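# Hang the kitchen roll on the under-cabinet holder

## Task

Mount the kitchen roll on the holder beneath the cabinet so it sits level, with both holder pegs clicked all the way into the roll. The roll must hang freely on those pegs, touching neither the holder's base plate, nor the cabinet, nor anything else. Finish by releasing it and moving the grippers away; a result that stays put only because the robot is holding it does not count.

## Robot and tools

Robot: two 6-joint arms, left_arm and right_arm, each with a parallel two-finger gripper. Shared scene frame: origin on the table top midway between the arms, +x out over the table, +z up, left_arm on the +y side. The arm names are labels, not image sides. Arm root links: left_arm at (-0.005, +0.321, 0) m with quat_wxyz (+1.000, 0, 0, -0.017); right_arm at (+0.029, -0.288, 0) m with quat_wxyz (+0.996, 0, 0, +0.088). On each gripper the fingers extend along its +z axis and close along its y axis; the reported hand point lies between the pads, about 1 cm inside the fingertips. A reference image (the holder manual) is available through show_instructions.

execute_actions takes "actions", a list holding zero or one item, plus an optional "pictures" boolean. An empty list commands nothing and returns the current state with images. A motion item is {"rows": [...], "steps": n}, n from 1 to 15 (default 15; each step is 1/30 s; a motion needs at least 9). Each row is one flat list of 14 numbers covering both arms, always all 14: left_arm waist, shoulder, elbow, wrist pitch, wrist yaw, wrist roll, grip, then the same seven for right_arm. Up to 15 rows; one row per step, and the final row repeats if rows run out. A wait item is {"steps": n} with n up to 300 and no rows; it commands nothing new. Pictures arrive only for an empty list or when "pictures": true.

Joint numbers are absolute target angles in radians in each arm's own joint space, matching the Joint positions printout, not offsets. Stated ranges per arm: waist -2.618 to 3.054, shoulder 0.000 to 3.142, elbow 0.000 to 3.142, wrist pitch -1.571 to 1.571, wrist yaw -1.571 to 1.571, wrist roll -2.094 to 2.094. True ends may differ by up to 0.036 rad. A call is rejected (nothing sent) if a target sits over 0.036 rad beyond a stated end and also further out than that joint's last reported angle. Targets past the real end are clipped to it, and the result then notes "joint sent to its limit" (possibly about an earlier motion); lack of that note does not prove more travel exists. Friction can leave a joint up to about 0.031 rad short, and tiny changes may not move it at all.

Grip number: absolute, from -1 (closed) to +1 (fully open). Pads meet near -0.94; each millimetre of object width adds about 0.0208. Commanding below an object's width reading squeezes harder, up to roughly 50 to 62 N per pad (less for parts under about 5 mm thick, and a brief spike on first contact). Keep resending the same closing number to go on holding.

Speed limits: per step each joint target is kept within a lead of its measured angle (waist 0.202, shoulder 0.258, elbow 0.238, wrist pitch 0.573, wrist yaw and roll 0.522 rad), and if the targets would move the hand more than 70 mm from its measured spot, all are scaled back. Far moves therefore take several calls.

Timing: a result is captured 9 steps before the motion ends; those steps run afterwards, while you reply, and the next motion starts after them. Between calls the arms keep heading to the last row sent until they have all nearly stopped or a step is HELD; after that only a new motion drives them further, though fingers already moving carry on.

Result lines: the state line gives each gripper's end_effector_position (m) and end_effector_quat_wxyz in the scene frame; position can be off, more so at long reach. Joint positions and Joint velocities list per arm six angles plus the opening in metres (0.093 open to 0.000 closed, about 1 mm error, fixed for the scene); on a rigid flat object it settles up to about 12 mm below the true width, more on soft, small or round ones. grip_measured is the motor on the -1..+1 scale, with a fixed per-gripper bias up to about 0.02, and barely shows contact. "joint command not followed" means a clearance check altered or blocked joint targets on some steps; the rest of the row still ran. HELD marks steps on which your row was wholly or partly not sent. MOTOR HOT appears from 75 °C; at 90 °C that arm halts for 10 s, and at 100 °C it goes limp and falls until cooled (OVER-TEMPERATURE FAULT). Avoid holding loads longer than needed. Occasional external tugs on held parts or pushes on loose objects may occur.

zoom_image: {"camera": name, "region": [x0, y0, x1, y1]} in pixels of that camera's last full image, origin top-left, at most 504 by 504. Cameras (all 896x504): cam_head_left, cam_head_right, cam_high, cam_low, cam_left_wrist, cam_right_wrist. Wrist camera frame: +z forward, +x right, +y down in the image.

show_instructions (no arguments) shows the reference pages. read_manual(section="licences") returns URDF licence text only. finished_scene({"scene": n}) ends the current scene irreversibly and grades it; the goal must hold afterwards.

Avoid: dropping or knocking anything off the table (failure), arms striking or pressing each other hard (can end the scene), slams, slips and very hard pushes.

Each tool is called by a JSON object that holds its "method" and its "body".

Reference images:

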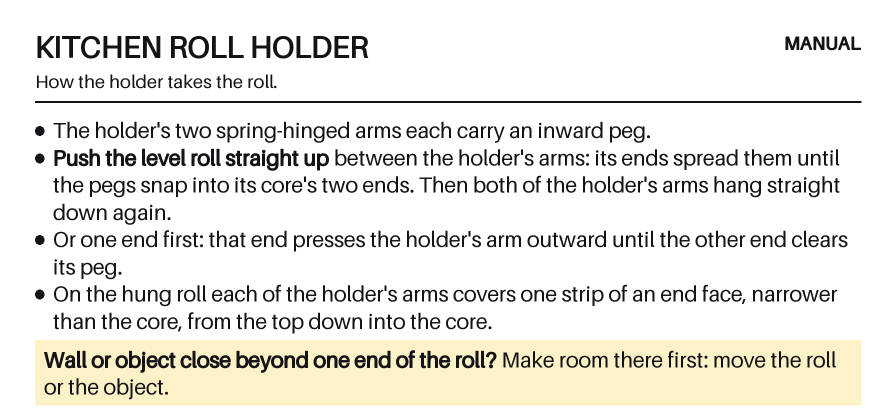

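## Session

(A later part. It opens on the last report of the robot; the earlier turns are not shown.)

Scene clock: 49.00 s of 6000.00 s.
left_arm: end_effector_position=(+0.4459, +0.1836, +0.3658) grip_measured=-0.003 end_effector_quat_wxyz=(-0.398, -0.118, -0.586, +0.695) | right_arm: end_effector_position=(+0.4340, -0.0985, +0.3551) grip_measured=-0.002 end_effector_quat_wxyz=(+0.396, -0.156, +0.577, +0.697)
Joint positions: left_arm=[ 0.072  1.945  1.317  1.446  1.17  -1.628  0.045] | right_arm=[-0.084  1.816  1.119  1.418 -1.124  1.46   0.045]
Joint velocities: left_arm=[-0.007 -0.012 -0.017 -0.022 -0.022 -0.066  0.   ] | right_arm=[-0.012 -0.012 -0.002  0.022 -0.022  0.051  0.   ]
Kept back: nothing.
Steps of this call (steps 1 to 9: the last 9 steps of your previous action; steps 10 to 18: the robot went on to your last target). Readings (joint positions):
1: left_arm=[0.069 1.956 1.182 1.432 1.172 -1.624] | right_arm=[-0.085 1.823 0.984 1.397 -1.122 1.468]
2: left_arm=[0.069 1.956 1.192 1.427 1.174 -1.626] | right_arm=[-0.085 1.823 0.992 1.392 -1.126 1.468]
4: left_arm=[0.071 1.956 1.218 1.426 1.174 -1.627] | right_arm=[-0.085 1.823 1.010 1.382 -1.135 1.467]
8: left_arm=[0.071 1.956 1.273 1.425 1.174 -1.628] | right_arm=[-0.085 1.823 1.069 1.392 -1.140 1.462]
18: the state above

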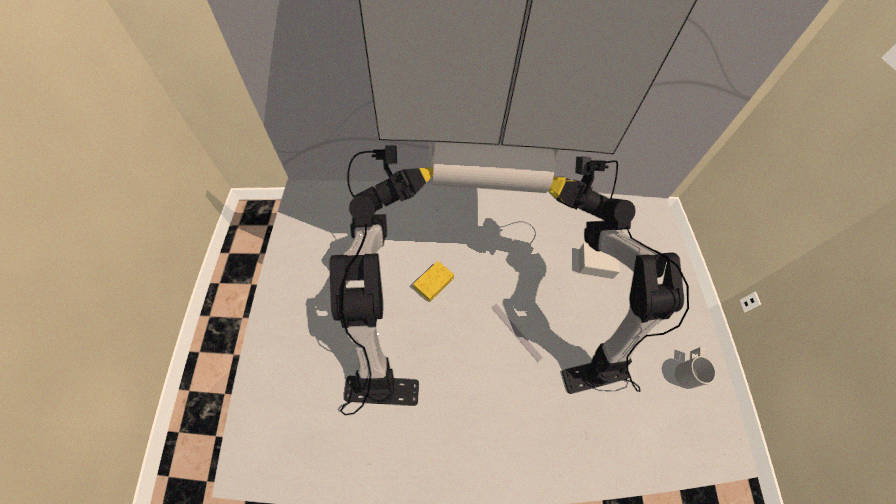

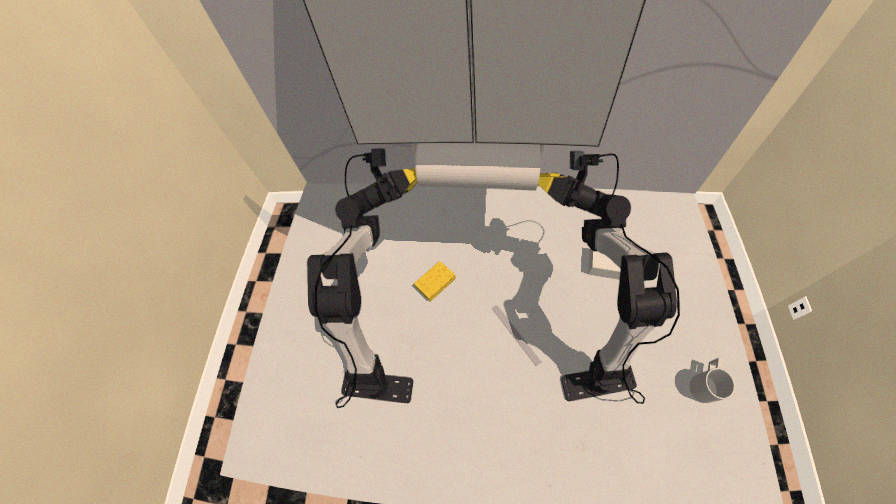

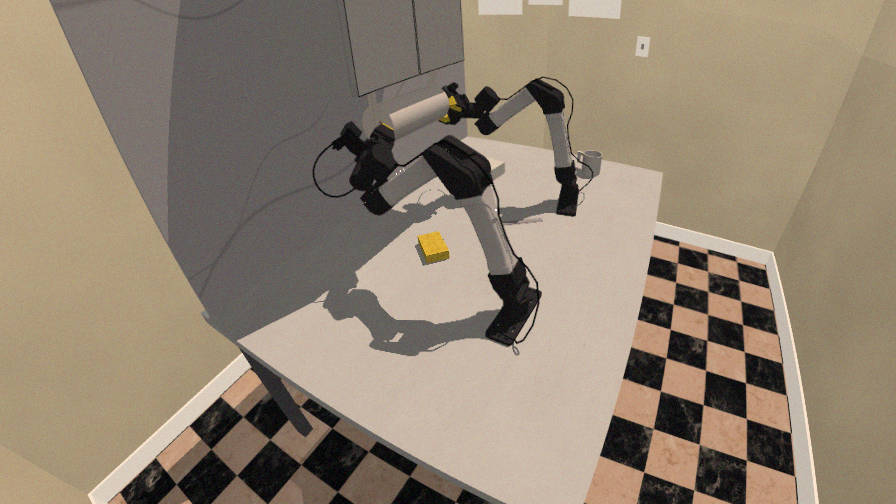

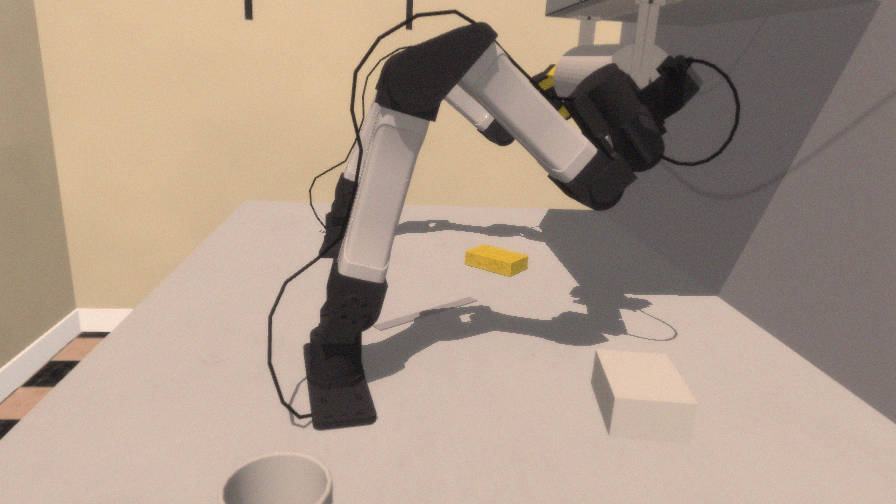

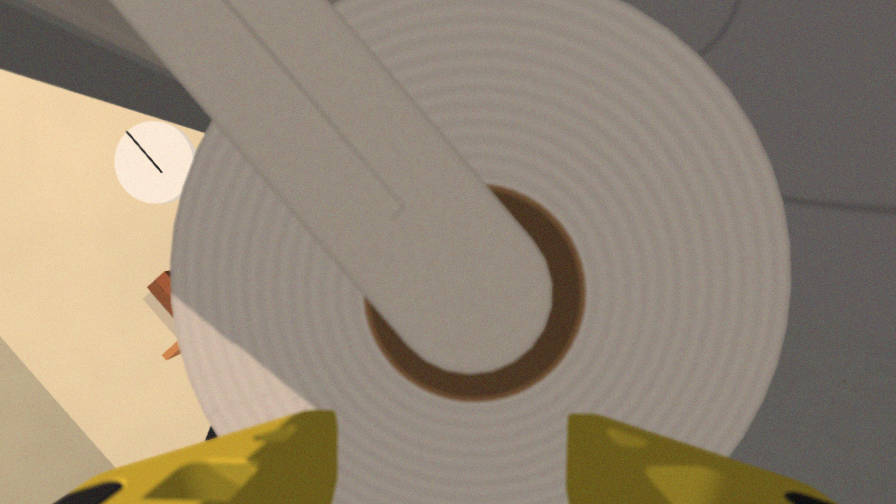

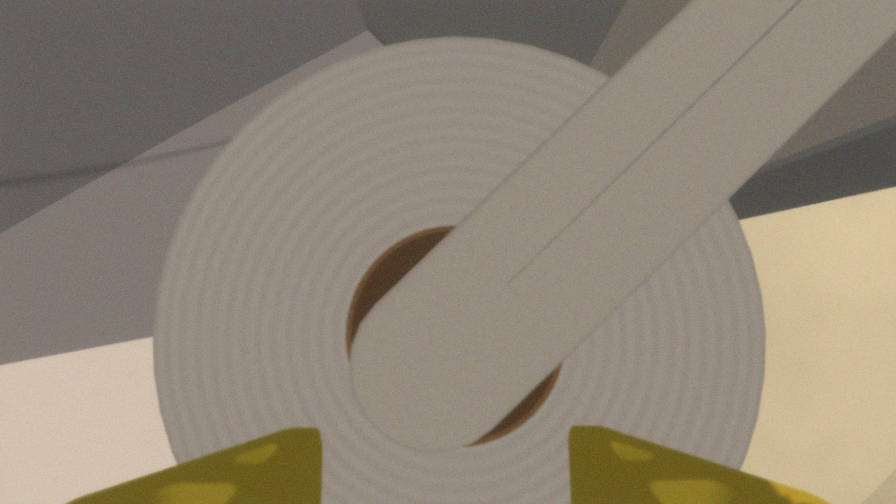

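Both look snapped. Release gradually.

{"method": "execute_actions", "body": {"actions": [{"rows":[[0.01,1.945,1.31,1.46,1.25,-1.63,0,-0.027,1.81,1.14,1.44,-1.16,1.46,0],[0.026,1.945,1.31,1.45,1.23,-1.63,0,-0.042,1.81,1.13,1.43,-1.15,1.46,0],[0.042,1.945,1.31,1.45,1.21,-1.63,0,-0.057,1.81,1.12,1.42,-1.14,1.46,0],[0.058,1.945,1.31,1.45,1.19,-1.63,0,-0.072,1.81,1.12,1.42,-1.13,1.46,0],[0.074,1.945,1.31,1.45,1.17,-1.63,0,-0.087,1.81,1.12,1.42,-1.124,1.46,0],[0.09,1.945,1.31,1.45,1.18,-1.63,0,-0.1,1.81,1.12,1.42,-1.13,1.46,0],[0.11,1.945,1.3,1.45,1.2,-1.63,0,-0.12,1.81,1.11,1.42,-1.15,1.46,0],[0.14,1.945,1.28,1.45,1.23,-1.63,0,-0.15,1.81,1.09,1.42,-1.18,1.46,0],[0.18,1.93,1.25,1.45,1.27,-1.63,0,-0.19,1.8,1.06,1.42,-1.22,1.46,0],[0.22,1.91,1.21,1.45,1.31,-1.63,0,-0.23,1.78,1.02,1.42,-1.26,1.46,0],[0.27,1.88,1.16,1.45,1.35,-1.63,0,-0.28,1.75,0.97,1.42,-1.3,1.46,0],[0.32,1.84,1.1,1.45,1.35,-1.63,0,-0.33,1.71,0.91,1.42,-1.3,1.46,0],[0.37,1.8,1.04,1.45,1.35,-1.63,0,-0.38,1.67,0.85,1.42,-1.3,1.46,0],[0.42,1.75,0.98,1.45,1.35,-1.63,0,-0.43,1.62,0.8,1.42,-1.3,1.46,0]]}]}}

{"method": "execute_actions", "body": {"actions": [{"steps":25}], "pictures": true}}

Scene clock: 49.87 s of 6000.00 s.
left_arm: end_effector_position=(+0.4477, +0.1890, +0.3660) grip_measured=-0.003 end_effector_quat_wxyz=(-0.403, -0.114, -0.586, +0.693) | right_arm: end_effector_position=(+0.4360, -0.1018, +0.3549) grip_measured=-0.002 end_effector_quat_wxyz=(+0.399, -0.152, +0.578, +0.695)
Joint positions: left_arm=[ 0.084  1.945  1.317  1.446  1.168 -1.628  0.045] | right_arm=[-0.092  1.816  1.119  1.415 -1.123  1.46   0.045]
Joint velocities: left_arm=[ 0.066  0.002  0.022 -0.022 -0.051 -0.037 -0.001] | right_arm=[-0.061  0.002 -0.002 -0.037 -0.081 -0.022  0.001]
Steps of this call (steps 1 to 15: the robot went on to your last target; steps 16 to 20: nothing new was sent; steps 21 to 26: the first 6 steps of this action). Readings (joint positions):
21: left_arm=[0.073 1.945 1.317 1.446 1.170 -1.628] | right_arm=[-0.084 1.816 1.119 1.418 -1.124 1.460]
22: left_arm=[0.075 1.945 1.317 1.446 1.169 -1.628] | right_arm=[-0.085 1.816 1.119 1.418 -1.123 1.460]
24: left_arm=[0.079 1.945 1.317 1.446 1.168 -1.628] | right_arm=[-0.087 1.816 1.119 1.416 -1.122 1.460]
26: the state above

Scene clock: 50.70 s of 6000.00 s.
left_arm: end_effector_position=(+0.4044, +0.3127, +0.3155) grip_measured=-0.003 end_effector_quat_wxyz=(+0.418, +0.012, +0.655, -0.629) | right_arm: end_effector_position=(+0.4062, -0.2218, +0.3097) grip_measured=-0.002 end_effector_quat_wxyz=(+0.428, -0.068, +0.645, +0.629)
Joint positions: left_arm=[ 0.424  1.762  0.994  1.442  1.344 -1.628  0.045] | right_arm=[-0.438  1.631  0.821  1.42  -1.291  1.46   0.045]
Joint velocities: left_arm=[ 0.007 -0.007  0.002  0.037 -0.022  0.022 -0.001] | right_arm=[-0.017  0.022  0.002  0.139  0.037  0.007 -0.001]
Kept back: nothing.
Steps of this call (steps 1 to 9: the last 9 steps of your previous action; steps 10 to 25: the robot went on to your last target). Readings (joint positions):
1: left_arm=[0.088 1.945 1.317 1.446 1.173 -1.628] | right_arm=[-0.097 1.816 1.119 1.415 -1.127 1.460]
2: left_arm=[0.095 1.945 1.314 1.446 1.182 -1.628] | right_arm=[-0.105 1.816 1.119 1.416 -1.135 1.460]
4: left_arm=[0.134 1.937 1.282 1.447 1.217 -1.628] | right_arm=[-0.146 1.809 1.098 1.418 -1.168 1.460]
8: left_arm=[0.322 1.853 1.087 1.436 1.291 -1.628] | right_arm=[-0.336 1.716 0.911 1.412 -1.238 1.460]
25: the state above

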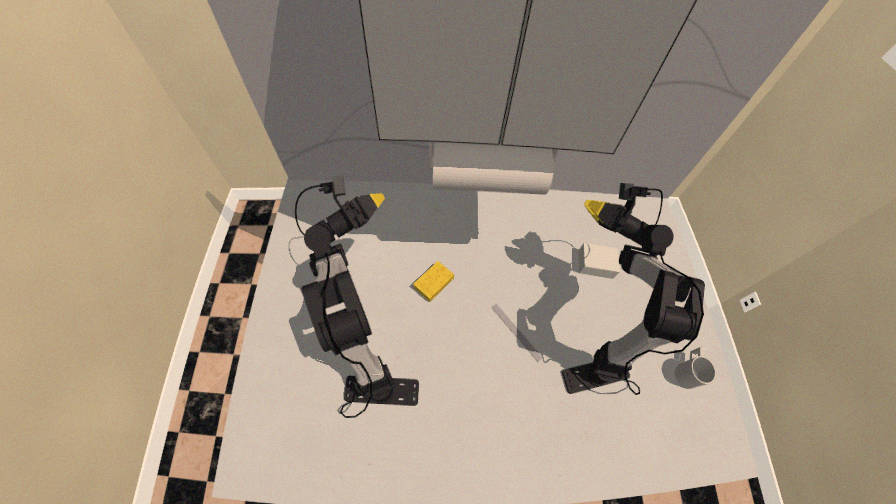

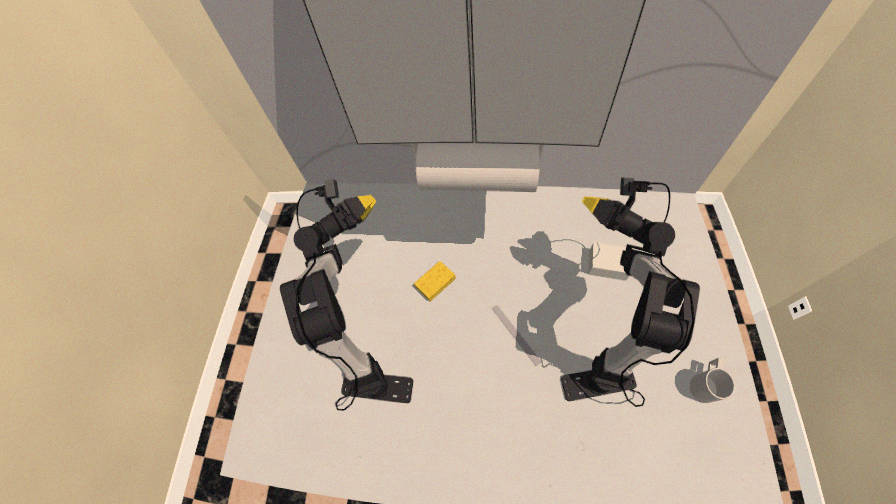

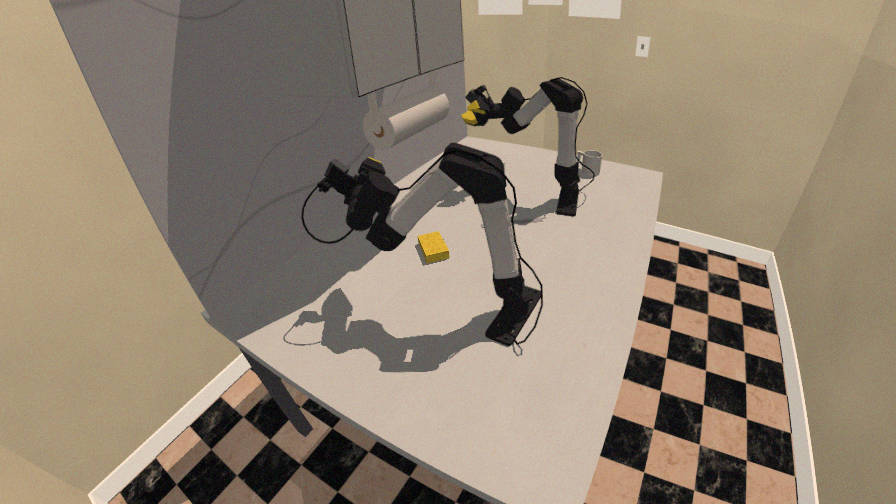

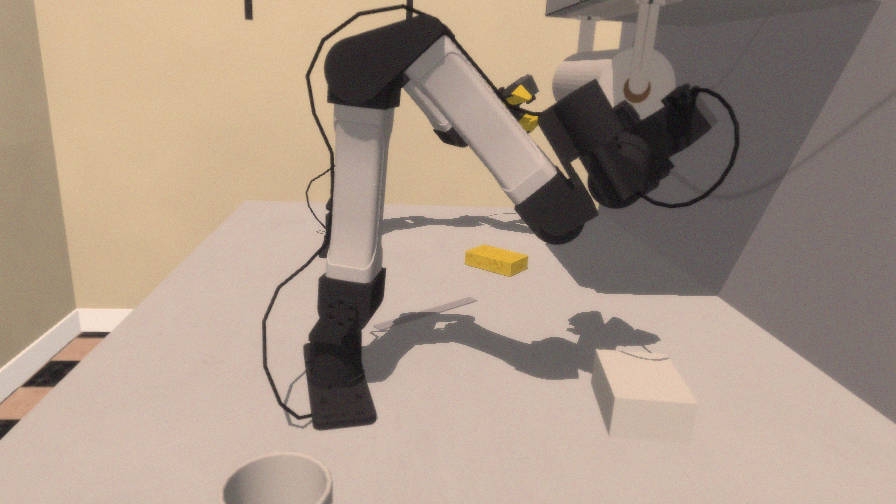

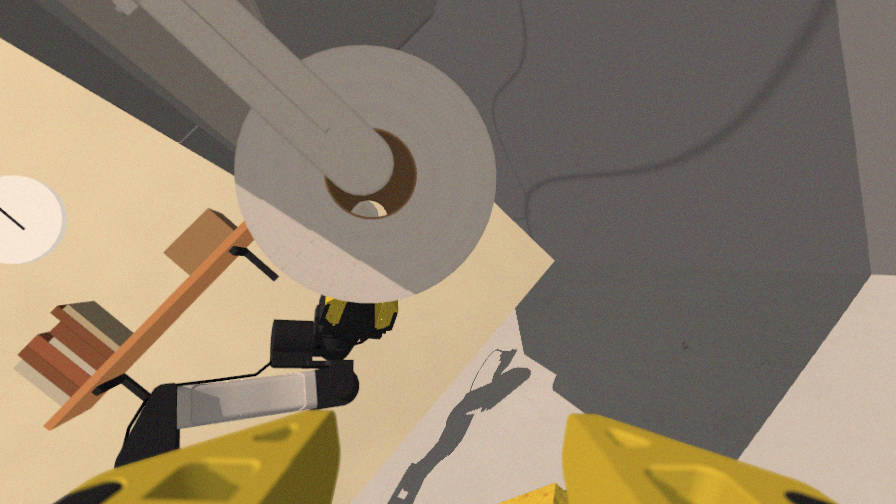

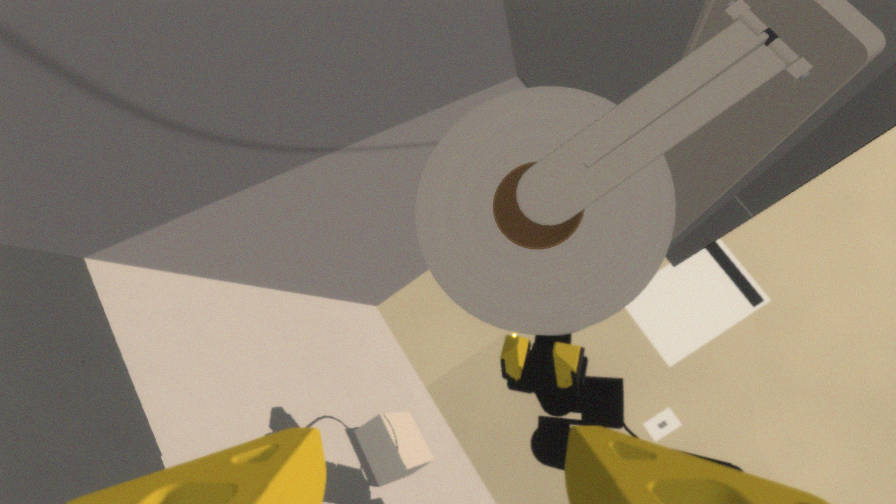

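{"method": "finished_scene", "body": {"scene": 1}}

The scene is finished: the task was done.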